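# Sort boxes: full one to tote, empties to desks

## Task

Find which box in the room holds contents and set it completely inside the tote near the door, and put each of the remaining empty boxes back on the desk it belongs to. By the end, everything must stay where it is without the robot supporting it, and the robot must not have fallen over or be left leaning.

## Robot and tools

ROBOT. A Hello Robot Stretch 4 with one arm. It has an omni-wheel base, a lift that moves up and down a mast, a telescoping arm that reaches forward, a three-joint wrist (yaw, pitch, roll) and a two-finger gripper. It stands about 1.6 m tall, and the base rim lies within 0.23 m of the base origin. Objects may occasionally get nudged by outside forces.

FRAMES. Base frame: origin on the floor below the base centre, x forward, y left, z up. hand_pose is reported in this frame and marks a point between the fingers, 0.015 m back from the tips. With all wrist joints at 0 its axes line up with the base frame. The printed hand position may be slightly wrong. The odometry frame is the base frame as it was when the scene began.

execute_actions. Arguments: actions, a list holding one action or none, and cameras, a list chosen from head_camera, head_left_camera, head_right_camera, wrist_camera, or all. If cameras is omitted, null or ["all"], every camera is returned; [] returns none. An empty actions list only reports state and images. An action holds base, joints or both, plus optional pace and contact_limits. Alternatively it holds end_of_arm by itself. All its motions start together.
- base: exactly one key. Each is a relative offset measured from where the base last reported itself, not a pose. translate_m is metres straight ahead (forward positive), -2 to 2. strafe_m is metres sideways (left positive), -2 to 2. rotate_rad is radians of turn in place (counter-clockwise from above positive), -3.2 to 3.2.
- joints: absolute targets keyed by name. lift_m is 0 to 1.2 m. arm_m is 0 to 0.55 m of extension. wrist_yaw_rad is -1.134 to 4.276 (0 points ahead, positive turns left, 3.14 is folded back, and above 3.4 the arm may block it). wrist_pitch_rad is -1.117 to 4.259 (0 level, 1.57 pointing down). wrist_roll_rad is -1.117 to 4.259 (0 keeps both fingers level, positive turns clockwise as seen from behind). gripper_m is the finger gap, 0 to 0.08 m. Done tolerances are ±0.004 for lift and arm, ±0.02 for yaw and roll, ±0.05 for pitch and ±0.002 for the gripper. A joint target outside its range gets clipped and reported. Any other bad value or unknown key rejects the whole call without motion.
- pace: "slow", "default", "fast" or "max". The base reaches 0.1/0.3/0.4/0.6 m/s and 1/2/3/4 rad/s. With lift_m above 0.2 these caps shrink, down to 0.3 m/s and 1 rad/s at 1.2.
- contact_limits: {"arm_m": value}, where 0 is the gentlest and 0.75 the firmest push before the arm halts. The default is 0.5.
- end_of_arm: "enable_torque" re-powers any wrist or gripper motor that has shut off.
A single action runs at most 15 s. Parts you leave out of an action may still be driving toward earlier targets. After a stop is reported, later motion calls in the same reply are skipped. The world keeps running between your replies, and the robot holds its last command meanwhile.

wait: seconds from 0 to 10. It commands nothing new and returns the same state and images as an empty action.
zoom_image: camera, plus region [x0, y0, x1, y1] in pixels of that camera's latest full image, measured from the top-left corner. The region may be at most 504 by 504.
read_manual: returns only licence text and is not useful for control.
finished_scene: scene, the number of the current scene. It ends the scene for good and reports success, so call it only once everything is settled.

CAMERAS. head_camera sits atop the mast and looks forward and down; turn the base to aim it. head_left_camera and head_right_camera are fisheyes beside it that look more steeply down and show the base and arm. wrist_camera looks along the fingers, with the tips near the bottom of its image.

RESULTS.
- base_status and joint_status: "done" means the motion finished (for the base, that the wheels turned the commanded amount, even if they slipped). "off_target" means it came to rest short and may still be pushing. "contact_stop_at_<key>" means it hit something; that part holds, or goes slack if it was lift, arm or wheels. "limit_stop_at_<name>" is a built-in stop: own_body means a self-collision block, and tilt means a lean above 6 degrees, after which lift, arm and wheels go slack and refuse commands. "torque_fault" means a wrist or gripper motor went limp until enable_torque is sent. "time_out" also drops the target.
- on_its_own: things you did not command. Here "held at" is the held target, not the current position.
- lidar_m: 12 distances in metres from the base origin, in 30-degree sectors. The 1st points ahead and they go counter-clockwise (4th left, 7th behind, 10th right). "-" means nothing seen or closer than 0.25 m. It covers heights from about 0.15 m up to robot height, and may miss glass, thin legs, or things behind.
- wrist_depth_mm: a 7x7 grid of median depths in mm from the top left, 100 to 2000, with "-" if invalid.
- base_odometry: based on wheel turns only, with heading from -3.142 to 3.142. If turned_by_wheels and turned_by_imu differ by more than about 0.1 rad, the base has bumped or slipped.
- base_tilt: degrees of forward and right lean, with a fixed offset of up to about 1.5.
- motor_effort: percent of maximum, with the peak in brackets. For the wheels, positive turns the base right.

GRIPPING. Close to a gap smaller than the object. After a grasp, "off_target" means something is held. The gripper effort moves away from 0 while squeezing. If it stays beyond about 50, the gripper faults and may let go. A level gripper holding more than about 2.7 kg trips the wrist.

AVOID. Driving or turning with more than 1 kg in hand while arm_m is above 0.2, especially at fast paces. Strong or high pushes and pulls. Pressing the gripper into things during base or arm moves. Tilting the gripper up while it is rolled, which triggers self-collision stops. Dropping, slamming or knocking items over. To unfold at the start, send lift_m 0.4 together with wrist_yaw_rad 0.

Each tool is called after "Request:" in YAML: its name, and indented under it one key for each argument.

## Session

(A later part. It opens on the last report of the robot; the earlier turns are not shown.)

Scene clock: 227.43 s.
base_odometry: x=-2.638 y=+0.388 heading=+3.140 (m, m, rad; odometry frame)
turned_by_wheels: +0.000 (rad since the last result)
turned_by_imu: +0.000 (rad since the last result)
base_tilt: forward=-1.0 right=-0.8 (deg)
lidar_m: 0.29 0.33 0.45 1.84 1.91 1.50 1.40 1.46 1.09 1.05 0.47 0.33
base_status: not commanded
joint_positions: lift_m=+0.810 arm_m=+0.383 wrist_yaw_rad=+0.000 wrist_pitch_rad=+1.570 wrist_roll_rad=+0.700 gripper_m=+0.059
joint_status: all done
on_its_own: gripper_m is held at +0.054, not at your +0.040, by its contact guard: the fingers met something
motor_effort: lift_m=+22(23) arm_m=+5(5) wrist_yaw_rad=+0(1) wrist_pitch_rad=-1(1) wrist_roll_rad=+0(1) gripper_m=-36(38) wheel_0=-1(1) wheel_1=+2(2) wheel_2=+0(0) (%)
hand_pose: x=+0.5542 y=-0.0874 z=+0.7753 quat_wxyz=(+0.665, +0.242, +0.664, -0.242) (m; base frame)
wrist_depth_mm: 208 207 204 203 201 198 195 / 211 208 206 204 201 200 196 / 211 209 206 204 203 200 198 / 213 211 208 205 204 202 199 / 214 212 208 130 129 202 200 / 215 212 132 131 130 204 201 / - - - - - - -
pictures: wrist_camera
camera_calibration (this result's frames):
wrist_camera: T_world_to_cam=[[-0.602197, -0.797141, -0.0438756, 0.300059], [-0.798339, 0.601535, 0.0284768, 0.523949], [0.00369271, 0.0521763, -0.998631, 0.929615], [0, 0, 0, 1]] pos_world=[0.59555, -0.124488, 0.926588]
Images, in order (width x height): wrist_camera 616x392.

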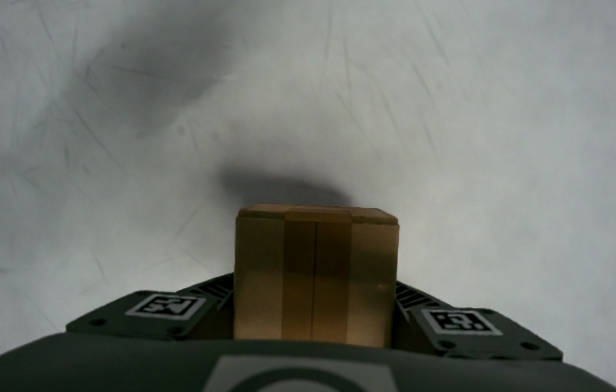

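Request:
execute_actions:
  actions:
    - {"joints":{"lift_m":0.785},"pace":"slow"}
  cameras: []

Request:
execute_actions:
  actions:
    - {"joints":{"gripper_m":0.08}}
  cameras: []

Request:
execute_actions:
  actions:
    - {"joints":{"lift_m":0.87},"pace":"fast"}
  cameras: []

Request:
execute_actions:
  actions:
    - {"base":{"rotate_rad":-1.57},"joints":{"lift_m":0.98,"wrist_roll_rad":0,"arm_m":0.1},"pace":"fast"}
  cameras: ["head_left_camera","head_camera","head_right_camera"]

Scene clock: 233.73 s.
base_odometry: x=-2.638 y=+0.388 heading=+3.140 (m, m, rad; odometry frame)
turned_by_wheels: +0.000 (rad since the last result)
turned_by_imu: +0.000 (rad since the last result)
base_tilt: forward=-1.0 right=-0.7 (deg)
lidar_m: 0.32 0.32 0.44 1.82 1.90 1.49 1.40 1.46 1.09 1.06 0.48 0.34
base_status: not commanded
joint_positions: lift_m=+0.785 arm_m=+0.383 wrist_yaw_rad=+0.000 wrist_pitch_rad=+1.570 wrist_roll_rad=+0.700 gripper_m=+0.059
joint_status: all done
on_its_own: gripper_m is held at +0.054, not at your +0.040, by its contact guard: the fingers met something
motor_effort: lift_m=+16(20) arm_m=+5(5) wrist_yaw_rad=+0(1) wrist_pitch_rad=-1(1) wrist_roll_rad=+0(1) gripper_m=-37(38) wheel_0=-1(1) wheel_1=+1(2) wheel_2=+0(0) (%)
hand_pose: x=+0.5542 y=-0.0874 z=+0.7508 quat_wxyz=(+0.665, +0.242, +0.664, -0.242) (m; base frame)
wrist_depth_mm: 185 182 180 178 176 174 - / 185 183 181 179 177 175 174 / 186 185 182 180 178 176 174 / 189 185 183 180 179 177 176 / 189 186 185 130 129 178 177 / 190 187 132 131 130 178 178 / - - - - - - -
pictures: none
No camera images: the call's "cameras" was empty. Leave "cameras" out to get every camera's image.

Scene clock: 234.67 s.
base_odometry: x=-2.638 y=+0.388 heading=+3.140 (m, m, rad; odometry frame)
turned_by_wheels: +0.000 (rad since the last result)
turned_by_imu: +0.000 (rad since the last result)
base_tilt: forward=-1.1 right=-0.8 (deg)
lidar_m: 0.30 0.33 0.44 1.83 1.92 1.50 1.41 1.46 1.07 1.04 0.49 0.34
base_status: not commanded
joint_positions: lift_m=+0.785 arm_m=+0.383 wrist_yaw_rad=+0.000 wrist_pitch_rad=+1.570 wrist_roll_rad=+0.700 gripper_m=+0.080
joint_status: all done
motor_effort: lift_m=+16(16) arm_m=+5(5) wrist_yaw_rad=-1(1) wrist_pitch_rad=+0(1) wrist_roll_rad=-1(1) gripper_m=+2(37) wheel_0=-1(1) wheel_1=+1(1) wheel_2=+0(0) (%)
hand_pose: x=+0.5542 y=-0.0874 z=+0.7508 quat_wxyz=(+0.665, +0.242, +0.664, -0.242) (m; base frame)
wrist_depth_mm: 185 181 180 179 177 174 - / 185 183 181 179 177 175 174 / 186 184 182 180 179 176 175 / 188 186 183 180 179 177 175 / 190 186 184 132 180 178 176 / 190 110 134 132 132 178 - / - - - - 132 - -
pictures: none
No camera images: the call's "cameras" was empty. Leave "cameras" out to get every camera's image.

Scene clock: 235.77 s.
base_odometry: x=-2.638 y=+0.388 heading=+3.140 (m, m, rad; odometry frame)
turned_by_wheels: +0.000 (rad since the last result)
turned_by_imu: +0.000 (rad since the last result)
base_tilt: forward=-1.0 right=-0.8 (deg)
lidar_m: 0.31 0.34 0.44 1.83 1.92 1.48 1.41 1.45 1.11 1.05 0.49 0.32
base_status: not commanded
joint_positions: lift_m=+0.870 arm_m=+0.383 wrist_yaw_rad=+0.000 wrist_pitch_rad=+1.570 wrist_roll_rad=+0.700 gripper_m=+0.080
joint_status: all done
motor_effort: lift_m=+21(24) arm_m=+5(5) wrist_yaw_rad=-1(0) wrist_pitch_rad=+0(1) wrist_roll_rad=-1(1) gripper_m=+2(2) wheel_0=-1(1) wheel_1=+1(1) wheel_2=+0(0) (%)
hand_pose: x=+0.5542 y=-0.0874 z=+0.8354 quat_wxyz=(+0.665, +0.242, +0.664, -0.242) (m; base frame)
wrist_depth_mm: 270 267 263 262 258 254 252 / 272 270 266 263 259 255 253 / 273 271 267 263 262 258 256 / 274 272 267 264 264 259 255 / 277 272 271 217 262 260 258 / 277 110 152 218 217 260 260 / - - - - 146 - -
pictures: none
No camera images: the call's "cameras" was empty. Leave "cameras" out to get every camera's image.

Scene clock: 237.83 s.
base_odometry: x=-2.638 y=+0.388 heading=+1.570 (m, m, rad; odometry frame)
turned_by_wheels: -1.570 (rad since the last result)
turned_by_imu: -1.570 (rad since the last result)
base_tilt: forward=-1.0 right=-0.7 (deg)
lidar_m: 1.04 0.48 0.34 0.31 0.31 0.47 1.88 1.91 1.47 1.40 1.45 1.11
base_status: done
joint_positions: lift_m=+0.980 arm_m=+0.101 wrist_yaw_rad=+0.000 wrist_pitch_rad=+1.570 wrist_roll_rad=+0.000 gripper_m=+0.080
joint_status: all done
motor_effort: lift_m=+21(23) arm_m=-5(6) wrist_yaw_rad=+0(1) wrist_pitch_rad=-2(2) wrist_roll_rad=-3(4) gripper_m=+2(1) wheel_0=+0(6) wheel_1=+0(8) wheel_2=+0(6) (%)
hand_pose: x=+0.2719 y=-0.0874 z=+0.9454 quat_wxyz=(+0.707, +0.000, +0.707, +0.000) (m; base frame)
wrist_depth_mm: 1078 1078 1060 1098 1042 1025 1042 / 1098 1098 1078 1078 1060 1042 1042 / 1098 1098 1098 1078 1098 1025 1060 / 1118 1098 1098 1078 1078 1060 1060 / 1118 1098 1098 878 1078 1060 1060 / 1008 110 152 878 1098 1060 1042 / - - - - 146 - -
pictures: head_camera, head_left_camera, head_right_camera
Images, in order (width x height): head_camera 420x560, head_left_camera 420x672, head_right_camera 420x672.

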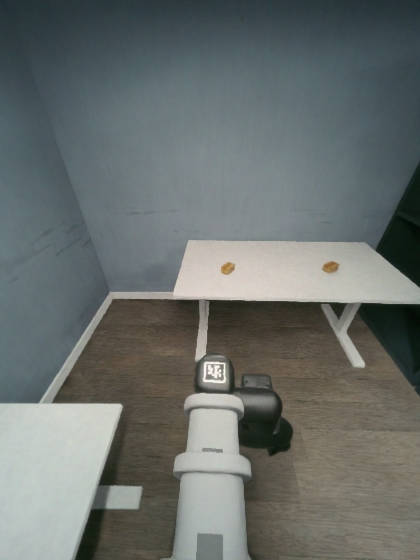

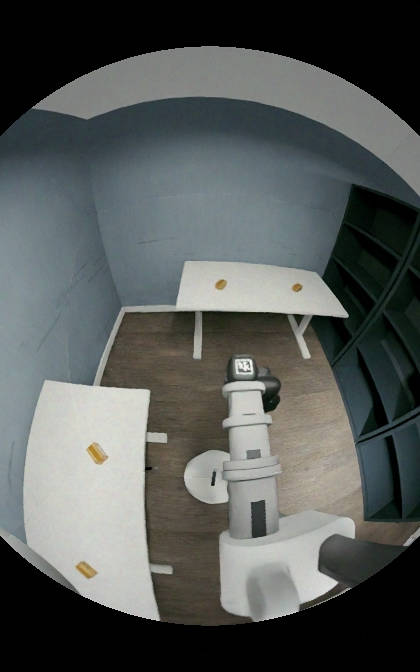

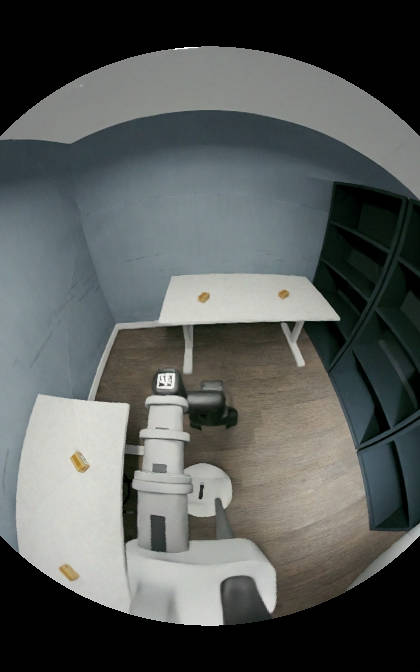

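Request:
execute_actions:
  actions:
    - {"base":{"translate_m":0.68},"joints":{"arm_m":0.36},"pace":"fast"}
  cameras: ["head_camera","wrist_camera"]

Scene clock: 245.87 s.
base_odometry: x=-2.638 y=+1.068 heading=+1.570 (m, m, rad; odometry frame)
turned_by_wheels: +0.000 (rad since the last result)
turned_by_imu: +0.000 (rad since the last result)
base_tilt: forward=-1.1 right=-0.8 (deg)
lidar_m: 0.37 0.40 1.16 1.04 0.42 0.47 1.25 2.01 1.46 1.39 0.54 0.41
base_status: done
joint_positions: lift_m=+0.980 arm_m=+0.359 wrist_yaw_rad=+0.000 wrist_pitch_rad=+1.570 wrist_roll_rad=+0.000 gripper_m=+0.080
joint_status: all done
motor_effort: lift_m=+21(21) arm_m=+5(6) wrist_yaw_rad=-2(2) wrist_pitch_rad=-1(2) wrist_roll_rad=-1(2) gripper_m=+2(2) wheel_0=+0(9) wheel_1=+1(6) wheel_2=+1(9) (%)
hand_pose: x=+0.5302 y=-0.0874 z=+0.9454 quat_wxyz=(+0.707, +0.000, +0.707, +0.000) (m; base frame)
wrist_depth_mm: 379 377 375 368 366 362 359 / 382 382 375 320 368 366 359 / 382 382 377 370 366 364 364 / 387 387 379 375 370 370 366 / 387 387 382 377 373 370 366 / 389 110 152 379 375 373 366 / - - - - 146 - -
pictures: head_camera, wrist_camera
camera_calibration (this result's frames):
wrist_camera: T_world_to_cam=[[0.0526861, -0.99767, -0.0433366, -0.0721913], [-0.998143, -0.0539402, 0.028298, 0.548796], [-0.0305697, 0.0417652, -0.99866, 1.11682], [0, 0, 0, 1]] pos_world=[0.585721, -0.0890654, 1.09667]
Images, in order (width x height): head_camera 420x560, wrist_camera 616x392.

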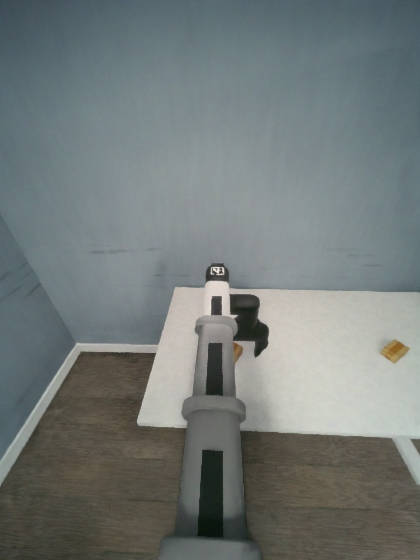

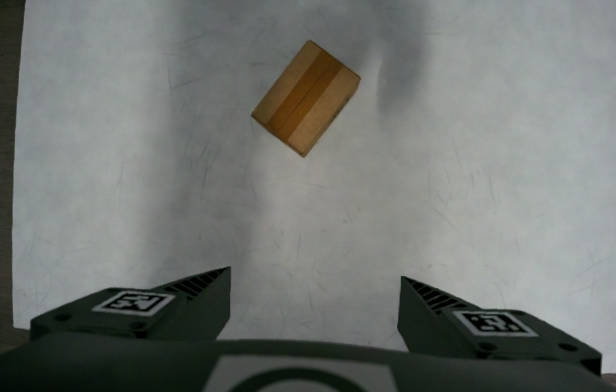

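Request:
execute_actions:
  actions:
    - {"base":{"strafe_m":0.016},"joints":{"lift_m":0.85,"wrist_roll_rad":0.59,"arm_m":0.492}}
  cameras: ["wrist_camera"]

Scene clock: 252.10 s.
base_odometry: x=-2.654 y=+1.068 heading=+1.570 (m, m, rad; odometry frame)
turned_by_wheels: +0.000 (rad since the last result)
turned_by_imu: +0.000 (rad since the last result)
base_tilt: forward=-1.0 right=-0.7 (deg)
lidar_m: 0.37 0.39 1.16 1.07 0.40 0.48 1.22 2.05 1.48 1.40 0.55 0.38
base_status: done
joint_positions: lift_m=+0.850 arm_m=+0.491 wrist_yaw_rad=+0.000 wrist_pitch_rad=+1.570 wrist_roll_rad=+0.590 gripper_m=+0.080
joint_status: all done
motor_effort: lift_m=+16(18) arm_m=+5(6) wrist_yaw_rad=+0(1) wrist_pitch_rad=+0(3) wrist_roll_rad=-1(4) gripper_m=+2(3) wheel_0=+0(8) wheel_1=+1(7) wheel_2=-1(1) (%)
hand_pose: x=+0.6622 y=-0.0874 z=+0.8157 quat_wxyz=(+0.677, +0.205, +0.676, -0.205) (m; base frame)
wrist_depth_mm: 249 247 245 242 239 236 234 / 252 248 245 242 241 238 236 / 252 250 247 243 242 238 237 / 254 252 248 244 243 240 238 / 256 253 249 197 244 242 239 / 257 110 152 199 197 240 241 / - - - - 145 - -
pictures: wrist_camera
camera_calibration (this result's frames):
wrist_camera: T_world_to_cam=[[-0.511012, -0.858457, -0.043802, 0.301066], [-0.859571, 0.510225, 0.0284242, 0.641625], [-0.00205204, 0.0521761, -0.998636, 0.973391], [0, 0, 0, 1]] pos_world=[0.707368, -0.119709, 0.967013]
Images, in order (width x height): wrist_camera 616x392.

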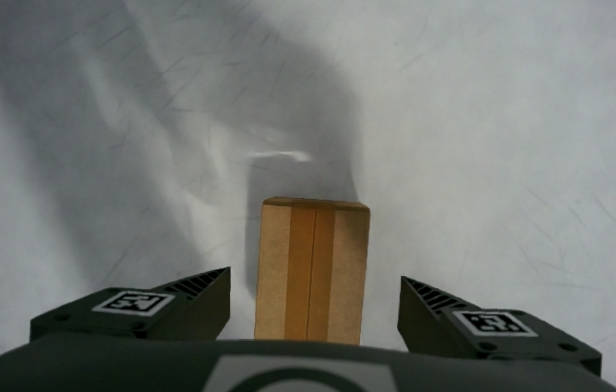

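Request:
execute_actions:
  actions:
    - {"joints":{"lift_m":0.783,"wrist_roll_rad":0.61}}
  cameras: []

Request:
execute_actions:
  actions:
    - {"joints":{"gripper_m":0.04}}
  cameras: []

Request:
execute_actions:
  actions:
    - {"joints":{"lift_m":0.81},"pace":"slow"}
  cameras: ["wrist_camera"]

Scene clock: 257.40 s.
base_odometry: x=-2.654 y=+1.068 heading=+1.570 (m, m, rad; odometry frame)
turned_by_wheels: +0.000 (rad since the last result)
turned_by_imu: +0.000 (rad since the last result)
base_tilt: forward=-0.9 right=-0.9 (deg)
lidar_m: 0.37 0.39 1.16 1.05 0.39 0.47 1.22 2.07 1.49 1.40 0.54 0.40
base_status: not commanded
joint_positions: lift_m=+0.783 arm_m=+0.491 wrist_yaw_rad=+0.000 wrist_pitch_rad=+1.570 wrist_roll_rad=+0.610 gripper_m=+0.080
joint_status: all done
motor_effort: lift_m=+16(16) arm_m=+5(5) wrist_yaw_rad=-1(1) wrist_pitch_rad=+0(1) wrist_roll_rad=+0(0) gripper_m=+2(2) wheel_0=+0(0) wheel_1=+1(2) wheel_2=-1(1) (%)
hand_pose: x=+0.6622 y=-0.0874 z=+0.7488 quat_wxyz=(+0.675, +0.212, +0.674, -0.212) (m; base frame)
wrist_depth_mm: 182 180 179 176 174 172 - / 183 181 180 177 175 173 172 / 184 182 180 178 176 174 172 / 185 183 181 178 177 175 174 / 186 184 182 130 177 176 175 / 187 110 132 131 130 177 - / - - - - 130 - -
pictures: none
No camera images: the call's "cameras" was empty. Leave "cameras" out to get every camera's image.

Scene clock: 258.40 s.
base_odometry: x=-2.654 y=+1.068 heading=+1.570 (m, m, rad; odometry frame)
turned_by_wheels: +0.000 (rad since the last result)
turned_by_imu: +0.000 (rad since the last result)
base_tilt: forward=-1.1 right=-0.8 (deg)
lidar_m: 0.37 0.40 1.15 1.07 0.39 0.45 1.23 2.06 1.47 1.40 0.56 0.39
base_status: not commanded
joint_positions: lift_m=+0.783 arm_m=+0.491 wrist_yaw_rad=+0.000 wrist_pitch_rad=+1.570 wrist_roll_rad=+0.610 gripper_m=+0.059
joint_status: gripper_m off_target (ended at +0.059, target +0.040)
on_its_own: gripper_m is held at +0.054, not at your +0.040, by its contact guard: the fingers met something
motor_effort: lift_m=+16(16) arm_m=+5(5) wrist_yaw_rad=+0(1) wrist_pitch_rad=-1(1) wrist_roll_rad=-1(0) gripper_m=-37(35) wheel_0=+0(0) wheel_1=+1(1) wheel_2=-1(1) (%)
hand_pose: x=+0.6622 y=-0.0874 z=+0.7488 quat_wxyz=(+0.675, +0.212, +0.674, -0.212) (m; base frame)
wrist_depth_mm: 182 181 178 177 174 172 - / 182 181 179 177 175 173 172 / 183 182 180 178 177 175 173 / 185 183 180 178 177 175 174 / 186 184 182 130 129 177 174 / 187 184 131 130 130 177 176 / - - - - - - -
pictures: none
No camera images: the call's "cameras" was empty. Leave "cameras" out to get every camera's image.

Scene clock: 259.43 s.
base_odometry: x=-2.654 y=+1.068 heading=+1.570 (m, m, rad; odometry frame)
turned_by_wheels: +0.000 (rad since the last result)
turned_by_imu: +0.000 (rad since the last result)
base_tilt: forward=-1.1 right=-0.7 (deg)
lidar_m: 0.37 0.41 1.14 1.07 0.40 0.48 1.23 2.04 1.47 1.41 0.55 0.40
base_status: not commanded
joint_positions: lift_m=+0.810 arm_m=+0.491 wrist_yaw_rad=+0.000 wrist_pitch_rad=+1.570 wrist_roll_rad=+0.610 gripper_m=+0.059
joint_status: all done
on_its_own: gripper_m is held at +0.054, not at your +0.040, by its contact guard: the fingers met something
motor_effort: lift_m=+22(23) arm_m=+5(5) wrist_yaw_rad=-1(0) wrist_pitch_rad=+0(1) wrist_roll_rad=-1(1) gripper_m=-37(38) wheel_0=+0(0) wheel_1=+1(1) wheel_2=-1(1) (%)
hand_pose: x=+0.6622 y=-0.0874 z=+0.7753 quat_wxyz=(+0.675, +0.212, +0.674, -0.212) (m; base frame)
wrist_depth_mm: 208 206 204 202 199 197 - / 210 207 204 203 200 198 197 / 211 208 206 204 201 199 197 / 211 210 208 204 202 201 200 / 213 211 208 130 129 201 200 / 215 211 131 131 129 202 202 / - - - - - - -
pictures: wrist_camera
camera_calibration (this result's frames):
wrist_camera: T_world_to_cam=[[-0.52817, -0.848011, -0.0437489, 0.311515], [-0.849138, 0.5274, 0.0285408, 0.63726], [-0.00112969, 0.0522233, -0.998635, 0.932349], [0, 0, 0, 1]] pos_world=[0.706708, -0.120613, 0.926516]
Images, in order (width x height): wrist_camera 616x392.

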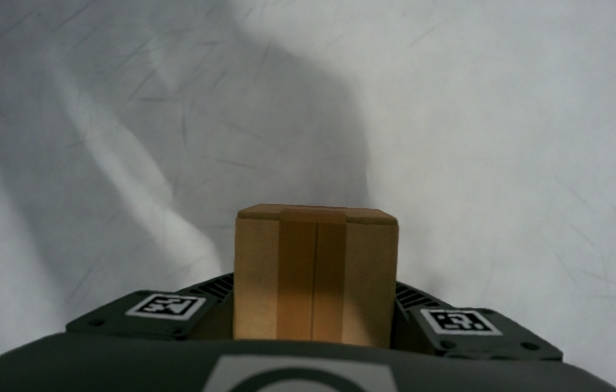

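Request:
execute_actions:
  actions:
    - {"joints":{"lift_m":0.785},"pace":"slow"}
  cameras: []

Request:
execute_actions:
  actions:
    - {"joints":{"gripper_m":0.08}}
  cameras: []

Request:
execute_actions:
  actions:
    - {"joints":{"lift_m":0.87},"pace":"fast"}
  cameras: []

Request:
execute_actions:
  actions:
    - {"base":{"strafe_m":-0.68},"joints":{"lift_m":0.98,"wrist_roll_rad":0,"arm_m":0.42},"pace":"fast"}
  cameras: ["wrist_camera","head_camera","head_right_camera"]

Scene clock: 267.37 s.
base_odometry: x=-2.654 y=+1.068 heading=+1.570 (m, m, rad; odometry frame)
turned_by_wheels: +0.000 (rad since the last result)
turned_by_imu: +0.000 (rad since the last result)
base_tilt: forward=-1.1 right=-0.7 (deg)
lidar_m: 0.35 0.39 1.15 1.06 0.39 0.46 1.23 2.08 1.49 1.40 0.55 0.41
base_status: not commanded
joint_positions: lift_m=+0.785 arm_m=+0.491 wrist_yaw_rad=+0.000 wrist_pitch_rad=+1.570 wrist_roll_rad=+0.610 gripper_m=+0.059
joint_status: all done
on_its_own: gripper_m is held at +0.054, not at your +0.040, by its contact guard: the fingers met something
motor_effort: lift_m=+17(22) arm_m=+5(5) wrist_yaw_rad=+0(1) wrist_pitch_rad=-2(2) wrist_roll_rad=-1(1) gripper_m=-37(37) wheel_0=+0(0) wheel_1=+2(1) wheel_2=-1(0) (%)
hand_pose: x=+0.6622 y=-0.0874 z=+0.7507 quat_wxyz=(+0.675, +0.212, +0.674, -0.212) (m; base frame)
wrist_depth_mm: 183 182 180 178 175 174 - / 184 182 180 179 177 175 174 / 185 183 181 180 178 175 174 / 187 184 182 180 178 177 175 / 188 186 183 130 129 178 176 / 190 186 132 131 129 178 177 / - - - - - - -
pictures: none
No camera images: the call's "cameras" was empty. Leave "cameras" out to get every camera's image.

Scene clock: 268.30 s.
base_odometry: x=-2.654 y=+1.068 heading=+1.570 (m, m, rad; odometry frame)
turned_by_wheels: +0.000 (rad since the last result)
turned_by_imu: +0.000 (rad since the last result)
base_tilt: forward=-1.2 right=-0.9 (deg)
lidar_m: 0.38 0.42 1.17 1.06 0.40 0.46 1.21 2.04 1.45 1.41 0.55 0.42
base_status: not commanded
joint_positions: lift_m=+0.785 arm_m=+0.491 wrist_yaw_rad=+0.000 wrist_pitch_rad=+1.570 wrist_roll_rad=+0.610 gripper_m=+0.080
joint_status: all done
motor_effort: lift_m=+17(17) arm_m=+5(5) wrist_yaw_rad=-1(1) wrist_pitch_rad=-1(1) wrist_roll_rad=-1(1) gripper_m=+2(37) wheel_0=+0(0) wheel_1=+1(1) wheel_2=-1(1) (%)
hand_pose: x=+0.6622 y=-0.0874 z=+0.7507 quat_wxyz=(+0.675, +0.212, +0.674, -0.212) (m; base frame)
wrist_depth_mm: 184 182 180 179 176 174 - / 185 183 181 179 177 175 174 / 186 185 182 180 178 176 175 / 187 186 183 180 179 177 175 / 189 187 183 132 131 178 177 / 189 110 134 133 132 179 - / - - - - 132 - -
pictures: none
No camera images: the call's "cameras" was empty. Leave "cameras" out to get every camera's image.

Scene clock: 269.40 s.
base_odometry: x=-2.654 y=+1.068 heading=+1.570 (m, m, rad; odometry frame)
turned_by_wheels: +0.000 (rad since the last result)
turned_by_imu: +0.000 (rad since the last result)
base_tilt: forward=-1.0 right=-0.8 (deg)
lidar_m: 0.38 0.40 1.15 1.06 0.37 0.46 1.22 2.05 1.47 1.40 0.54 0.39
base_status: not commanded
joint_positions: lift_m=+0.870 arm_m=+0.491 wrist_yaw_rad=+0.000 wrist_pitch_rad=+1.570 wrist_roll_rad=+0.610 gripper_m=+0.080
joint_status: all done
motor_effort: lift_m=+21(23) arm_m=+5(5) wrist_yaw_rad=-1(1) wrist_pitch_rad=-1(2) wrist_roll_rad=+0(1) gripper_m=+2(2) wheel_0=+0(0) wheel_1=+1(1) wheel_2=-1(1) (%)
hand_pose: x=+0.6622 y=-0.0874 z=+0.8354 quat_wxyz=(+0.675, +0.212, +0.674, -0.212) (m; base frame)
wrist_depth_mm: 270 267 264 260 258 255 252 / 273 267 265 264 259 257 254 / 273 270 267 263 262 258 256 / 274 271 270 265 262 260 258 / 276 272 270 216 265 260 259 / 278 110 152 220 217 259 260 / - - - - 146 - -
pictures: none
No camera images: the call's "cameras" was empty. Leave "cameras" out to get every camera's image.

Scene clock: 272.43 s.
base_odometry: x=-1.974 y=+1.068 heading=+1.570 (m, m, rad; odometry frame)
turned_by_wheels: +0.000 (rad since the last result)
turned_by_imu: -0.002 (rad since the last result)
base_tilt: forward=-1.0 right=-0.8 (deg)
lidar_m: 0.37 0.39 0.56 1.02 1.05 1.41 2.55 1.10 0.76 0.73 0.56 0.39
base_status: done
joint_positions: lift_m=+0.980 arm_m=+0.421 wrist_yaw_rad=+0.000 wrist_pitch_rad=+1.570 wrist_roll_rad=+0.000 gripper_m=+0.080
joint_status: all done
motor_effort: lift_m=+21(23) arm_m=-5(6) wrist_yaw_rad=+0(2) wrist_pitch_rad=-1(2) wrist_roll_rad=-3(8) gripper_m=+1(3) wheel_0=+0(9) wheel_1=+1(10) wheel_2=-1(1) (%)
hand_pose: x=+0.5919 y=-0.0874 z=+0.9454 quat_wxyz=(+0.707, +0.000, +0.707, +0.000) (m; base frame)
wrist_depth_mm: 382 377 370 370 364 359 357 / 379 379 377 373 368 366 362 / 384 379 375 325 368 368 366 / 384 382 379 373 373 366 364 / 387 389 382 375 373 370 366 / 392 110 152 379 373 370 368 / - - - - 145 - -
pictures: head_camera, head_right_camera, wrist_camera
camera_calibration (this result's frames):
wrist_camera: T_world_to_cam=[[0.0519361, -0.997709, -0.0433543, -0.0749824], [-0.998173, -0.0532044, 0.0286305, 0.610072], [-0.0308715, 0.0417881, -0.998649, 1.11884], [0, 0, 0, 1]] pos_world=[0.647392, -0.0891064, 1.09661]
Images, in order (width x height): head_camera 420x560, head_right_camera 420x672, wrist_camera 616x392.

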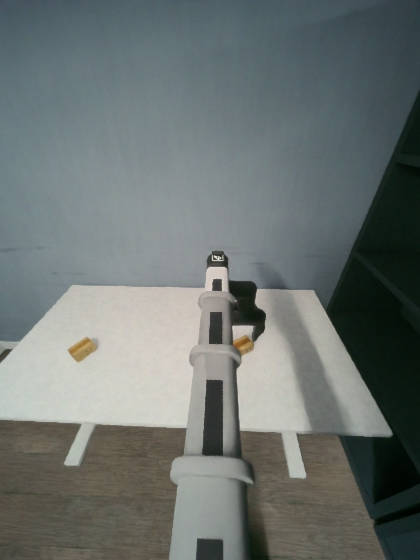

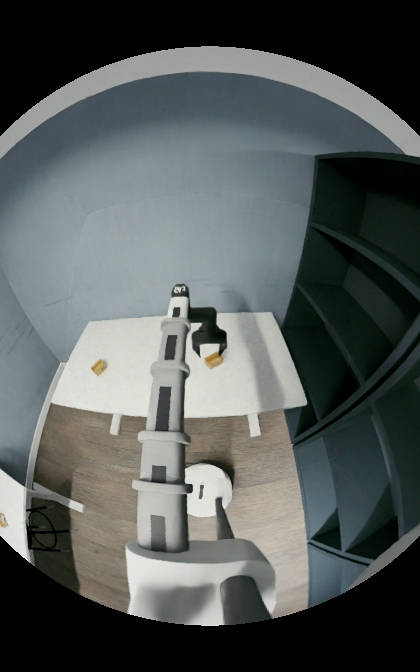

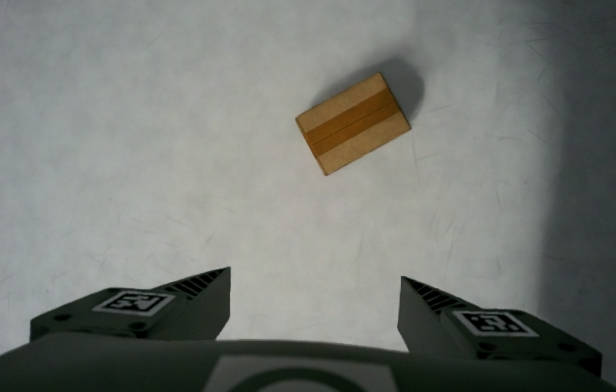

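Request:
execute_actions:
  actions:
    - {"base":{"translate_m":0.18},"joints":{"wrist_roll_rad":1.0,"arm_m":0.345},"pace":"fast"}
  cameras: []

Request:
execute_actions:
  actions:
    - {"base":{"strafe_m":-0.028},"joints":{"lift_m":0.85,"arm_m":0.351}}
  cameras: ["wrist_camera"]

Scene clock: 278.57 s.
base_odometry: x=-1.973 y=+1.248 heading=+1.570 (m, m, rad; odometry frame)
turned_by_wheels: +0.000 (rad since the last result)
turned_by_imu: +0.000 (rad since the last result)
base_tilt: forward=-1.0 right=-0.8 (deg)
lidar_m: 0.25 0.25 0.28 0.84 1.08 1.42 2.72 1.08 0.75 0.71 0.30 0.25
base_status: done
joint_positions: lift_m=+0.980 arm_m=+0.346 wrist_yaw_rad=+0.000 wrist_pitch_rad=+1.570 wrist_roll_rad=+1.000 gripper_m=+0.080
joint_status: all done
motor_effort: lift_m=+21(21) arm_m=-5(6) wrist_yaw_rad=+0(1) wrist_pitch_rad=-2(2) wrist_roll_rad=+0(4) gripper_m=+2(2) wheel_0=+0(5) wheel_1=+0(5) wheel_2=+1(9) (%)
hand_pose: x=+0.5169 y=-0.0874 z=+0.9454 quat_wxyz=(+0.621, +0.339, +0.620, -0.339) (m; base frame)
wrist_depth_mm: 382 375 373 370 366 362 355 / 384 379 373 368 368 362 357 / 387 382 375 373 368 364 362 / 387 384 379 324 370 364 364 / 392 389 382 375 370 370 366 / 394 110 152 379 375 366 366 / - - - - 145 - -
pictures: none
No camera images: the call's "cameras" was empty. Leave "cameras" out to get every camera's image.

Scene clock: 280.17 s.
base_odometry: x=-1.945 y=+1.248 heading=+1.570 (m, m, rad; odometry frame)
turned_by_wheels: +0.000 (rad since the last result)
turned_by_imu: +0.000 (rad since the last result)
base_tilt: forward=-1.0 right=-0.9 (deg)
lidar_m: 0.25 0.25 0.30 0.83 1.11 1.47 2.73 1.03 0.73 0.70 0.30 0.25
base_status: done
joint_positions: lift_m=+0.850 arm_m=+0.350 wrist_yaw_rad=+0.000 wrist_pitch_rad=+1.570 wrist_roll_rad=+1.000 gripper_m=+0.080
joint_status: all done
motor_effort: lift_m=+16(20) arm_m=+5(4) wrist_yaw_rad=-1(1) wrist_pitch_rad=-1(1) wrist_roll_rad=-1(0) gripper_m=+1(2) wheel_0=-1(8) wheel_1=+2(7) wheel_2=+0(1) (%)
hand_pose: x=+0.5211 y=-0.0874 z=+0.8158 quat_wxyz=(+0.621, +0.339, +0.620, -0.339) (m; base frame)
wrist_depth_mm: 249 247 245 240 238 235 234 / 252 250 246 243 239 236 235 / 253 249 248 244 242 239 236 / 256 252 249 245 242 239 238 / 256 254 249 197 245 242 241 / 259 110 153 199 197 242 241 / - - - - 146 - -
pictures: wrist_camera
camera_calibration (this result's frames):
wrist_camera: T_world_to_cam=[[-0.810962, -0.58345, -0.0438944, 0.40941], [-0.584796, 0.81067, 0.0287624, 0.403165], [0.0188025, 0.0489945, -0.998622, 0.961948], [0, 0, 0, 1]] pos_world=[0.549698, -0.135094, 0.966997]
Images, in order (width x height): wrist_camera 616x392.

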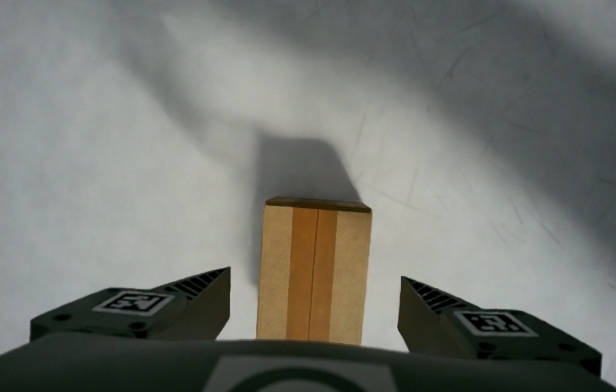

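Request:
execute_actions:
  actions:
    - {"joints":{"lift_m":0.78,"wrist_roll_rad":1.02}}
  cameras: []

Request:
execute_actions:
  actions:
    - {"joints":{"gripper_m":0.03}}
  cameras: []

Request:
execute_actions:
  actions:
    - {"joints":{"lift_m":0.81},"pace":"slow"}
  cameras: ["wrist_camera"]

Scene clock: 284.53 s.
base_odometry: x=-1.945 y=+1.248 heading=+1.570 (m, m, rad; odometry frame)
turned_by_wheels: +0.000 (rad since the last result)
turned_by_imu: +0.000 (rad since the last result)
base_tilt: forward=-1.2 right=-0.8 (deg)
lidar_m: 0.25 0.25 0.29 0.86 1.10 1.43 2.73 1.03 0.74 0.69 0.30 0.25
base_status: not commanded
joint_positions: lift_m=+0.780 arm_m=+0.350 wrist_yaw_rad=+0.000 wrist_pitch_rad=+1.570 wrist_roll_rad=+1.020 gripper_m=+0.080
joint_status: all done
motor_effort: lift_m=+17(16) arm_m=+5(5) wrist_yaw_rad=+0(1) wrist_pitch_rad=-2(1) wrist_roll_rad=-1(1) gripper_m=+1(1) wheel_0=-1(1) wheel_1=+2(1) wheel_2=+0(0) (%)
hand_pose: x=+0.5211 y=-0.0874 z=+0.7457 quat_wxyz=(+0.617, +0.345, +0.617, -0.345) (m; base frame)
wrist_depth_mm: 180 177 175 173 172 169 - / 180 178 176 174 172 170 169 / 182 179 177 175 173 171 169 / 183 181 178 176 174 172 171 / 183 181 179 127 175 174 172 / 185 110 129 128 128 174 - / - - - - 128 - -
pictures: none
No camera images: the call's "cameras" was empty. Leave "cameras" out to get every camera's image.

Scene clock: 285.53 s.
base_odometry: x=-1.945 y=+1.248 heading=+1.570 (m, m, rad; odometry frame)
turned_by_wheels: +0.000 (rad since the last result)
turned_by_imu: +0.000 (rad since the last result)
base_tilt: forward=-1.0 right=-0.8 (deg)
lidar_m: 0.25 0.25 0.30 0.85 1.11 1.44 2.72 1.05 0.74 0.70 0.28 0.25
base_status: not commanded
joint_positions: lift_m=+0.780 arm_m=+0.350 wrist_yaw_rad=+0.000 wrist_pitch_rad=+1.570 wrist_roll_rad=+1.020 gripper_m=+0.059
joint_status: gripper_m off_target (ended at +0.059, target +0.030)
on_its_own: gripper_m is held at +0.053, not at your +0.030, by its contact guard: the fingers met something
motor_effort: lift_m=+17(17) arm_m=+5(5) wrist_yaw_rad=-1(0) wrist_pitch_rad=-2(2) wrist_roll_rad=-1(1) gripper_m=-38(47) wheel_0=-1(1) wheel_1=+2(2) wheel_2=+0(0) (%)
hand_pose: x=+0.5211 y=-0.0874 z=+0.7457 quat_wxyz=(+0.617, +0.345, +0.617, -0.345) (m; base frame)
wrist_depth_mm: 180 177 175 173 171 169 - / 180 178 177 173 172 170 169 / 181 179 177 175 173 171 169 / 183 181 178 175 174 172 171 / 184 182 179 127 126 173 172 / 185 182 129 128 127 173 173 / - - - - - - -
pictures: none
No camera images: the call's "cameras" was empty. Leave "cameras" out to get every camera's image.

Scene clock: 286.60 s.
base_odometry: x=-1.945 y=+1.248 heading=+1.570 (m, m, rad; odometry frame)
turned_by_wheels: +0.000 (rad since the last result)
turned_by_imu: +0.000 (rad since the last result)
base_tilt: forward=-0.9 right=-0.8 (deg)
lidar_m: 0.25 0.25 0.28 0.83 1.09 1.44 2.72 1.04 0.75 0.70 0.30 0.25
base_status: not commanded
joint_positions: lift_m=+0.810 arm_m=+0.350 wrist_yaw_rad=+0.000 wrist_pitch_rad=+1.570 wrist_roll_rad=+1.020 gripper_m=+0.059
joint_status: all done
on_its_own: gripper_m is held at +0.053, not at your +0.030, by its contact guard: the fingers met something
motor_effort: lift_m=+22(22) arm_m=+5(5) wrist_yaw_rad=-1(1) wrist_pitch_rad=-1(2) wrist_roll_rad=-1(1) gripper_m=-39(39) wheel_0=-1(1) wheel_1=+2(2) wheel_2=+0(0) (%)
hand_pose: x=+0.5211 y=-0.0874 z=+0.7753 quat_wxyz=(+0.617, +0.345, +0.617, -0.345) (m; base frame)
wrist_depth_mm: 209 207 204 202 200 198 195 / 210 208 205 203 200 198 196 / 211 210 207 204 202 200 198 / 213 211 208 205 204 201 199 / 213 212 209 127 126 203 200 / 216 212 129 128 127 203 201 / - - - - - - -
pictures: wrist_camera
camera_calibration (this result's frames):
wrist_camera: T_world_to_cam=[[-0.82249, -0.567083, -0.0439018, 0.415081], [-0.568436, 0.822224, 0.0287727, 0.396806], [0.0197806, 0.0486206, -0.998621, 0.921026], [0, 0, 0, 1]] pos_world=[0.54874, -0.135659, 0.926562]
Images, in order (width x height): wrist_camera 616x392.

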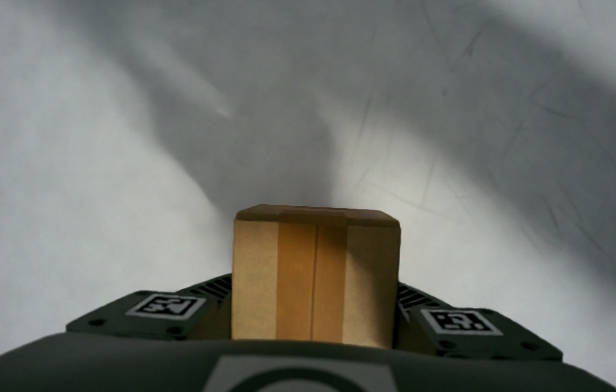

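Subtle weight, then. Pitch check.

Request:
execute_actions:
  actions:
    - {"joints":{"lift_m":0.83,"wrist_pitch_rad":0.5}}
  cameras: []

Request:
wait:
  seconds: 0.5

Scene clock: 290.83 s.
base_odometry: x=-1.945 y=+1.248 heading=+1.570 (m, m, rad; odometry frame)
turned_by_wheels: +0.000 (rad since the last result)
turned_by_imu: +0.000 (rad since the last result)
base_tilt: forward=-0.9 right=-0.9 (deg)
lidar_m: 0.25 0.25 0.31 0.81 1.12 1.44 2.72 1.04 0.75 0.68 0.31 0.25
base_status: not commanded
joint_positions: lift_m=+0.830 arm_m=+0.350 wrist_yaw_rad=+0.000 wrist_pitch_rad=+0.503 wrist_roll_rad=+1.020 gripper_m=+0.059
joint_status: all done
on_its_own: gripper_m is held at +0.053, not at your +0.030, by its contact guard: the fingers met something
motor_effort: lift_m=+21(23) arm_m=+5(5) wrist_yaw_rad=-1(0) wrist_pitch_rad=-10(11) wrist_roll_rad=+0(1) gripper_m=-38(39) wheel_0=-1(1) wheel_1=+2(1) wheel_2=+0(0) (%)
hand_pose: x=+0.7074 y=-0.0874 z=+0.9055 quat_wxyz=(+0.845, +0.473, +0.217, -0.121) (m; base frame)
wrist_depth_mm: 334 359 389 424 469 462 364 / 347 375 404 445 488 410 330 / 364 392 430 466 500 368 303 / 379 410 439 473 424 336 285 / 392 427 452 127 126 307 265 / 413 427 129 128 127 267 247 / - - - - - - -
pictures: none
No camera images: the call's "cameras" was empty. Leave "cameras" out to get every camera's image.

Scene clock: 291.33 s.
base_odometry: x=-1.945 y=+1.248 heading=+1.570 (m, m, rad; odometry frame)
turned_by_wheels: +0.000 (rad since the last result)
turned_by_imu: +0.000 (rad since the last result)
base_tilt: forward=-1.0 right=-0.8 (deg)
lidar_m: 0.25 0.25 0.31 0.82 1.12 1.43 2.73 1.06 0.74 0.70 0.31 0.25
base_status: not commanded
joint_positions: lift_m=+0.830 arm_m=+0.350 wrist_yaw_rad=+0.000 wrist_pitch_rad=+0.503 wrist_roll_rad=+1.020 gripper_m=+0.059
joint_status: all done
on_its_own: gripper_m is held at +0.053, not at your +0.030, by its contact guard: the fingers met something
motor_effort: lift_m=+22(23) arm_m=+5(5) wrist_yaw_rad=+0(0) wrist_pitch_rad=-8(11) wrist_roll_rad=+0(1) gripper_m=-39(39) wheel_0=-1(1) wheel_1=+1(1) wheel_2=+0(0) (%)
hand_pose: x=+0.7074 y=-0.0874 z=+0.9055 quat_wxyz=(+0.845, +0.473, +0.217, -0.121) (m; base frame)
wrist_depth_mm: 332 359 389 427 462 469 368 / 347 373 407 445 484 407 332 / 362 392 424 466 500 366 306 / 379 407 442 473 421 336 282 / 394 430 452 127 126 307 266 / 413 427 129 128 127 266 246 / - - - - - - -
wait: 0.50 s; at rest by 0.27 s
pictures: head_camera, head_left_camera, head_right_camera, wrist_camera
camera_calibration (this result's frames):
wrist_camera: T_world_to_cam=[[-0.358331, -0.567053, -0.741653, 0.877496], [-0.299527, 0.822238, -0.48395, 0.772976], [0.884241, 0.0487303, -0.464481, -0.0478318], [0, 0, 0, 1]] pos_world=[0.588256, -0.135653, 1.00266]
Images, in order (width x height): head_camera 420x560, head_left_camera 420x672, head_right_camera 420x672, wrist_camera 616x392.

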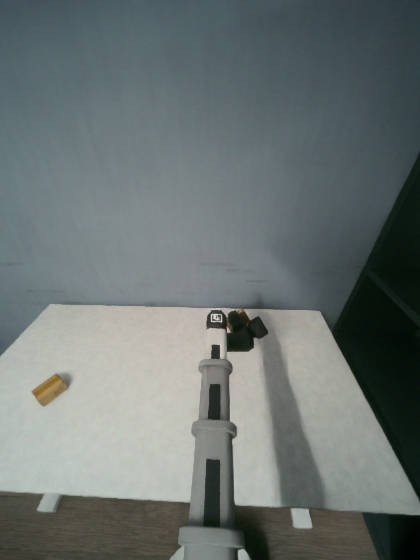

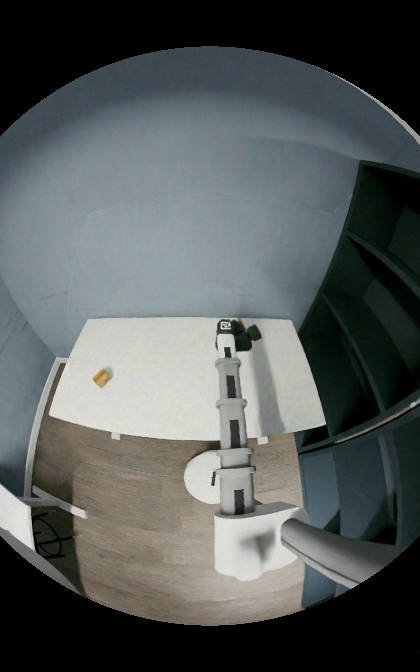

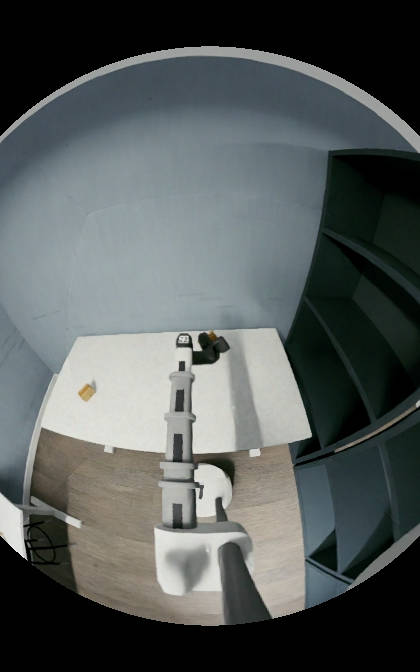

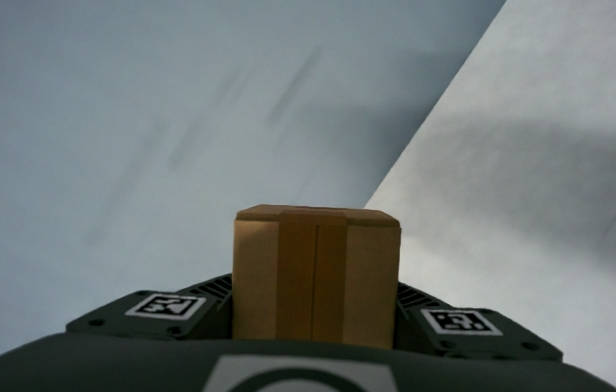

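Request:
execute_actions:
  actions:
    - {"joints":{"wrist_pitch_rad":1.57,"lift_m":0.81}}
  cameras: []

Request:
execute_actions:
  actions:
    - {"joints":{"lift_m":0.782},"pace":"slow"}
  cameras: []

Request:
execute_actions:
  actions:
    - {"joints":{"gripper_m":0.08}}
  cameras: []

Request:
execute_actions:
  actions:
    - {"joints":{"lift_m":0.85},"pace":"fast"}
  cameras: []

Request:
execute_actions:
  actions:
    - {"base":{"translate_m":-0.18},"joints":{"lift_m":0.87,"wrist_roll_rad":0.61,"arm_m":0.492},"pace":"fast"}
  cameras: []

Request:
execute_actions:
  actions:
    - {"base":{"strafe_m":0.709},"pace":"fast"}
  cameras: ["wrist_camera","head_camera"]

Scene clock: 300.53 s.
base_odometry: x=-1.945 y=+1.248 heading=+1.570 (m, m, rad; odometry frame)
turned_by_wheels: +0.000 (rad since the last result)
turned_by_imu: +0.000 (rad since the last result)
base_tilt: forward=-1.1 right=-0.9 (deg)
lidar_m: 0.25 0.25 0.31 0.83 1.11 1.43 2.73 1.05 0.74 0.69 0.30 0.25
base_status: not commanded
joint_positions: lift_m=+0.810 arm_m=+0.350 wrist_yaw_rad=+0.000 wrist_pitch_rad=+1.570 wrist_roll_rad=+1.020 gripper_m=+0.059
joint_status: all done
on_its_own: gripper_m is held at +0.053, not at your +0.030, by its contact guard: the fingers met something
motor_effort: lift_m=+17(21) arm_m=+5(5) wrist_yaw_rad=-1(0) wrist_pitch_rad=+0(8) wrist_roll_rad=-1(1) gripper_m=-40(39) wheel_0=-1(1) wheel_1=+2(2) wheel_2=+0(0) (%)
hand_pose: x=+0.5213 y=-0.0874 z=+0.7757 quat_wxyz=(+0.617, +0.345, +0.617, -0.345) (m; base frame)
wrist_depth_mm: 210 208 206 202 200 198 196 / 211 208 206 204 200 198 197 / 212 210 207 204 203 200 197 / 214 212 209 205 204 201 200 / 215 212 209 127 126 203 201 / 216 213 129 128 127 204 202 / - - - - - - -
pictures: none
No camera images: the call's "cameras" was empty. Leave "cameras" out to get every camera's image.

Scene clock: 301.57 s.
base_odometry: x=-1.945 y=+1.248 heading=+1.570 (m, m, rad; odometry frame)
turned_by_wheels: +0.000 (rad since the last result)
turned_by_imu: +0.000 (rad since the last result)
base_tilt: forward=-0.9 right=-0.9 (deg)
lidar_m: 0.25 0.25 0.30 0.83 1.12 1.44 2.73 1.04 0.73 0.68 0.29 0.25
base_status: not commanded
joint_positions: lift_m=+0.782 arm_m=+0.350 wrist_yaw_rad=+0.000 wrist_pitch_rad=+1.570 wrist_roll_rad=+1.020 gripper_m=+0.059
joint_status: all done
on_its_own: gripper_m is held at +0.053, not at your +0.030, by its contact guard: the fingers met something
motor_effort: lift_m=+16(16) arm_m=+5(5) wrist_yaw_rad=+0(1) wrist_pitch_rad=-1(0) wrist_roll_rad=-1(1) gripper_m=-39(40) wheel_0=-1(1) wheel_1=+1(1) wheel_2=+0(0) (%)
hand_pose: x=+0.5212 y=-0.0874 z=+0.7478 quat_wxyz=(+0.617, +0.345, +0.617, -0.345) (m; base frame)
wrist_depth_mm: 181 180 177 174 173 170 - / 182 180 178 176 174 172 170 / 183 181 180 177 175 173 171 / 185 182 181 178 176 174 172 / 186 183 181 127 126 175 174 / 187 183 129 128 127 176 175 / - - - - - - -
pictures: none
No camera images: the call's "cameras" was empty. Leave "cameras" out to get every camera's image.

Scene clock: 302.50 s.
base_odometry: x=-1.945 y=+1.248 heading=+1.570 (m, m, rad; odometry frame)
turned_by_wheels: +0.000 (rad since the last result)
turned_by_imu: +0.000 (rad since the last result)
base_tilt: forward=-1.0 right=-0.8 (deg)
lidar_m: 0.25 0.25 0.29 0.85 1.11 1.44 2.73 1.05 0.73 0.70 0.28 0.25
base_status: not commanded
joint_positions: lift_m=+0.782 arm_m=+0.350 wrist_yaw_rad=+0.000 wrist_pitch_rad=+1.570 wrist_roll_rad=+1.020 gripper_m=+0.080
joint_status: all done
motor_effort: lift_m=+16(16) arm_m=+5(5) wrist_yaw_rad=+0(0) wrist_pitch_rad=+0(1) wrist_roll_rad=+0(0) gripper_m=+1(38) wheel_0=-2(1) wheel_1=+2(2) wheel_2=+0(0) (%)
hand_pose: x=+0.5212 y=-0.0874 z=+0.7478 quat_wxyz=(+0.617, +0.345, +0.617, -0.345) (m; base frame)
wrist_depth_mm: 181 180 177 176 173 170 - / 182 180 178 177 175 172 170 / 183 182 179 177 176 173 171 / 185 182 180 178 176 174 173 / 186 183 181 129 176 175 174 / 187 110 131 130 129 176 - / - - - - 129 - -
pictures: none
No camera images: the call's "cameras" was empty. Leave "cameras" out to get every camera's image.

Scene clock: 303.53 s.
base_odometry: x=-1.945 y=+1.248 heading=+1.570 (m, m, rad; odometry frame)
turned_by_wheels: +0.000 (rad since the last result)
turned_by_imu: +0.000 (rad since the last result)
base_tilt: forward=-1.1 right=-0.8 (deg)
lidar_m: 0.25 0.25 0.30 0.81 1.13 1.44 2.72 1.03 0.72 0.70 0.32 0.25
base_status: not commanded
joint_positions: lift_m=+0.850 arm_m=+0.350 wrist_yaw_rad=+0.000 wrist_pitch_rad=+1.570 wrist_roll_rad=+1.020 gripper_m=+0.080
joint_status: all done
motor_effort: lift_m=+21(23) arm_m=+5(5) wrist_yaw_rad=+0(1) wrist_pitch_rad=-1(0) wrist_roll_rad=-1(1) gripper_m=+2(2) wheel_0=-1(1) wheel_1=+2(1) wheel_2=+0(0) (%)
hand_pose: x=+0.5212 y=-0.0874 z=+0.8154 quat_wxyz=(+0.617, +0.345, +0.617, -0.345) (m; base frame)
wrist_depth_mm: 251 246 245 240 237 236 233 / 252 249 246 242 239 237 234 / 253 251 248 244 241 238 236 / 255 252 249 244 243 241 237 / 256 253 251 197 244 241 239 / 257 110 153 198 198 241 240 / - - - - 146 - -
pictures: none
No camera images: the call's "cameras" was empty. Leave "cameras" out to get every camera's image.

Scene clock: 305.27 s.
base_odometry: x=-1.945 y=+1.068 heading=+1.570 (m, m, rad; odometry frame)
turned_by_wheels: +0.000 (rad since the last result)
turned_by_imu: +0.000 (rad since the last result)
base_tilt: forward=-1.0 right=-0.8 (deg)
lidar_m: 0.36 0.40 0.55 1.07 1.08 1.43 2.54 1.04 0.74 0.69 0.52 0.40
base_status: done
joint_positions: lift_m=+0.870 arm_m=+0.491 wrist_yaw_rad=+0.000 wrist_pitch_rad=+1.570 wrist_roll_rad=+0.610 gripper_m=+0.080
joint_status: all done
motor_effort: lift_m=+21(23) arm_m=+5(5) wrist_yaw_rad=+0(3) wrist_pitch_rad=-2(3) wrist_roll_rad=-2(6) gripper_m=+2(2) wheel_0=+0(5) wheel_1=+1(6) wheel_2=-2(9) (%)
hand_pose: x=+0.6622 y=-0.0874 z=+0.8354 quat_wxyz=(+0.675, +0.212, +0.674, -0.212) (m; base frame)
wrist_depth_mm: 271 267 265 262 257 257 254 / 273 270 264 262 259 257 254 / 273 270 265 264 262 258 256 / 273 271 268 216 260 258 258 / 277 273 219 218 264 263 258 / 277 110 153 267 265 263 260 / - - - - 145 - -
pictures: none
No camera images: the call's "cameras" was empty. Leave "cameras" out to get every camera's image.

Scene clock: 308.37 s.
base_odometry: x=-2.654 y=+1.068 heading=+1.570 (m, m, rad; odometry frame)
turned_by_wheels: +0.000 (rad since the last result)
turned_by_imu: +0.002 (rad since the last result)
base_tilt: forward=-1.1 right=-0.8 (deg)
lidar_m: 0.37 0.40 1.17 1.04 0.39 0.44 1.15 2.05 1.47 1.41 0.56 0.40
base_status: done
joint_positions: lift_m=+0.870 arm_m=+0.491 wrist_yaw_rad=+0.000 wrist_pitch_rad=+1.570 wrist_roll_rad=+0.610 gripper_m=+0.080
joint_status: not commanded
motor_effort: lift_m=+21(21) arm_m=+5(5) wrist_yaw_rad=-1(0) wrist_pitch_rad=-1(2) wrist_roll_rad=-2(3) gripper_m=+2(1) wheel_0=+0(10) wheel_1=+0(10) wheel_2=+0(1) (%)
hand_pose: x=+0.6622 y=-0.0874 z=+0.8354 quat_wxyz=(+0.675, +0.212, +0.674, -0.212) (m; base frame)
wrist_depth_mm: 270 267 265 262 258 256 253 / 272 266 266 263 259 255 254 / 273 271 266 264 260 258 255 / 274 272 270 263 262 259 258 / 276 272 271 216 264 260 258 / 278 110 152 217 217 260 259 / - - - - 145 - -
pictures: head_camera, wrist_camera
camera_calibration (this result's frames):
wrist_camera: T_world_to_cam=[[-0.528707, -0.847674, -0.0437843, 0.314558], [-0.848804, 0.52794, 0.0284847, 0.635412], [-0.00103026, 0.0522244, -0.998635, 0.992341], [0, 0, 0, 1]] pos_world=[0.706671, -0.120641, 0.986659]
Images, in order (width x height): head_camera 420x560, wrist_camera 616x392.

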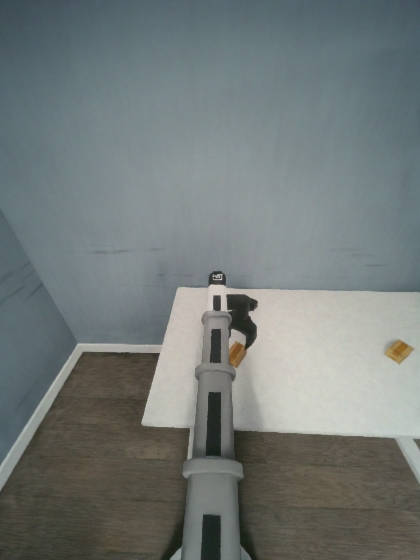

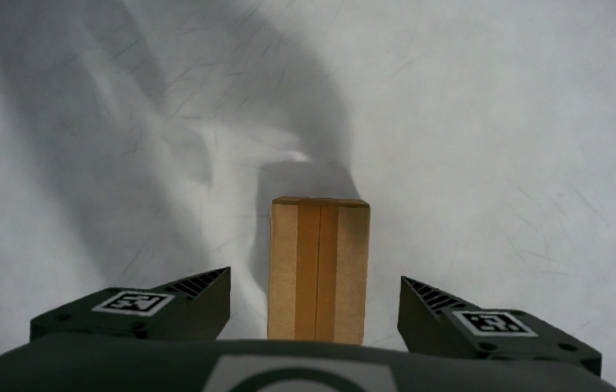

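Request:
execute_actions:
  actions:
    - {"joints":{"lift_m":0.783}}
  cameras: []

Request:
execute_actions:
  actions:
    - {"joints":{"gripper_m":0.04}}
  cameras: []

Request:
execute_actions:
  actions:
    - {"joints":{"lift_m":0.81}}
  cameras: []

Request:
execute_actions:
  actions:
    - {"joints":{"lift_m":0.83,"wrist_pitch_rad":0.5}}
  cameras: []

Scene clock: 317.90 s.
base_odometry: x=-2.654 y=+1.068 heading=+1.570 (m, m, rad; odometry frame)
turned_by_wheels: +0.000 (rad since the last result)
turned_by_imu: +0.000 (rad since the last result)
base_tilt: forward=-1.1 right=-0.8 (deg)
lidar_m: 0.38 0.38 1.16 1.07 0.39 0.46 1.19 2.09 1.47 1.41 0.54 0.40
base_status: not commanded
joint_positions: lift_m=+0.783 arm_m=+0.491 wrist_yaw_rad=+0.000 wrist_pitch_rad=+1.570 wrist_roll_rad=+0.610 gripper_m=+0.080
joint_status: all done
motor_effort: lift_m=+16(19) arm_m=+5(5) wrist_yaw_rad=+1(0) wrist_pitch_rad=-1(1) wrist_roll_rad=-2(3) gripper_m=+1(1) wheel_0=+0(1) wheel_1=+0(0) wheel_2=-1(0) (%)
hand_pose: x=+0.6622 y=-0.0874 z=+0.7488 quat_wxyz=(+0.675, +0.212, +0.674, -0.212) (m; base frame)
wrist_depth_mm: 182 181 178 177 174 172 - / 183 181 179 177 175 174 172 / 184 182 180 179 176 174 173 / 186 183 181 177 177 175 174 / 187 183 182 130 129 176 176 / 187 110 132 131 130 176 - / - - - - 130 - -
pictures: none
No camera images: the call's "cameras" was empty. Leave "cameras" out to get every camera's image.

Scene clock: 318.90 s.
base_odometry: x=-2.654 y=+1.068 heading=+1.570 (m, m, rad; odometry frame)
turned_by_wheels: +0.000 (rad since the last result)
turned_by_imu: +0.000 (rad since the last result)
base_tilt: forward=-1.1 right=-0.8 (deg)
lidar_m: 0.37 0.40 1.14 1.05 0.38 0.46 1.18 2.08 1.47 1.39 0.54 0.39
base_status: not commanded
joint_positions: lift_m=+0.783 arm_m=+0.491 wrist_yaw_rad=+0.000 wrist_pitch_rad=+1.570 wrist_roll_rad=+0.610 gripper_m=+0.059
joint_status: gripper_m off_target (ended at +0.059, target +0.040)
on_its_own: gripper_m is held at +0.054, not at your +0.040, by its contact guard: the fingers met something
motor_effort: lift_m=+16(16) arm_m=+5(5) wrist_yaw_rad=+0(1) wrist_pitch_rad=-2(2) wrist_roll_rad=-3(3) gripper_m=-37(38) wheel_0=+0(0) wheel_1=+0(0) wheel_2=-1(0) (%)
hand_pose: x=+0.6621 y=-0.0874 z=+0.7488 quat_wxyz=(+0.675, +0.212, +0.674, -0.212) (m; base frame)
wrist_depth_mm: 181 180 178 176 175 172 - / 183 181 179 177 176 174 172 / 184 182 180 178 176 175 173 / 185 184 181 178 177 176 174 / 186 184 182 130 129 176 174 / 187 185 132 131 130 176 176 / - - - - - - -
pictures: none
No camera images: the call's "cameras" was empty. Leave "cameras" out to get every camera's image.

Scene clock: 319.80 s.
base_odometry: x=-2.654 y=+1.068 heading=+1.570 (m, m, rad; odometry frame)
turned_by_wheels: +0.000 (rad since the last result)
turned_by_imu: +0.000 (rad since the last result)
base_tilt: forward=-1.0 right=-0.9 (deg)
lidar_m: 0.37 0.38 1.16 1.05 0.39 0.43 1.16 2.06 1.46 1.42 0.55 0.40
base_status: not commanded
joint_positions: lift_m=+0.810 arm_m=+0.491 wrist_yaw_rad=+0.000 wrist_pitch_rad=+1.570 wrist_roll_rad=+0.610 gripper_m=+0.059
joint_status: all done
on_its_own: gripper_m is held at +0.054, not at your +0.040, by its contact guard: the fingers met something
motor_effort: lift_m=+22(24) arm_m=+5(5) wrist_yaw_rad=-1(1) wrist_pitch_rad=-2(1) wrist_roll_rad=-2(3) gripper_m=-38(37) wheel_0=+0(0) wheel_1=+0(0) wheel_2=+0(0) (%)
hand_pose: x=+0.6621 y=-0.0874 z=+0.7753 quat_wxyz=(+0.675, +0.212, +0.674, -0.212) (m; base frame)
wrist_depth_mm: 209 207 204 202 200 197 - / 210 206 204 204 200 198 196 / 211 209 206 204 202 200 198 / 211 210 208 204 203 201 199 / 213 211 209 130 129 202 200 / 215 211 131 131 129 202 201 / - - - - - - -
pictures: none
No camera images: the call's "cameras" was empty. Leave "cameras" out to get every camera's image.

Scene clock: 321.00 s.
base_odometry: x=-2.654 y=+1.068 heading=+1.570 (m, m, rad; odometry frame)
turned_by_wheels: +0.000 (rad since the last result)
turned_by_imu: +0.000 (rad since the last result)
base_tilt: forward=-1.1 right=-0.7 (deg)
lidar_m: 0.37 0.41 1.16 1.05 0.41 0.47 1.16 2.07 1.48 1.40 0.56 0.40
base_status: not commanded
joint_positions: lift_m=+0.830 arm_m=+0.491 wrist_yaw_rad=+0.000 wrist_pitch_rad=+0.505 wrist_roll_rad=+0.610 gripper_m=+0.059
joint_status: all done
on_its_own: gripper_m is held at +0.054, not at your +0.040, by its contact guard: the fingers met something
motor_effort: lift_m=+22(23) arm_m=+5(5) wrist_yaw_rad=+0(1) wrist_pitch_rad=-14(16) wrist_roll_rad=-2(3) gripper_m=-37(38) wheel_0=+0(0) wheel_1=+0(0) wheel_2=+0(0) (%)
hand_pose: x=+0.8482 y=-0.0874 z=+0.9051 quat_wxyz=(+0.924, +0.291, +0.238, -0.075) (m; base frame)
wrist_depth_mm: 364 382 402 424 445 469 496 / 387 404 427 452 473 508 512 / 407 427 459 484 512 477 407 / 442 462 484 500 480 399 351 / 477 500 521 130 129 345 307 / 508 517 131 131 130 298 274 / - - - - - - -
pictures: none
No camera images: the call's "cameras" was empty. Leave "cameras" out to get every camera's image.


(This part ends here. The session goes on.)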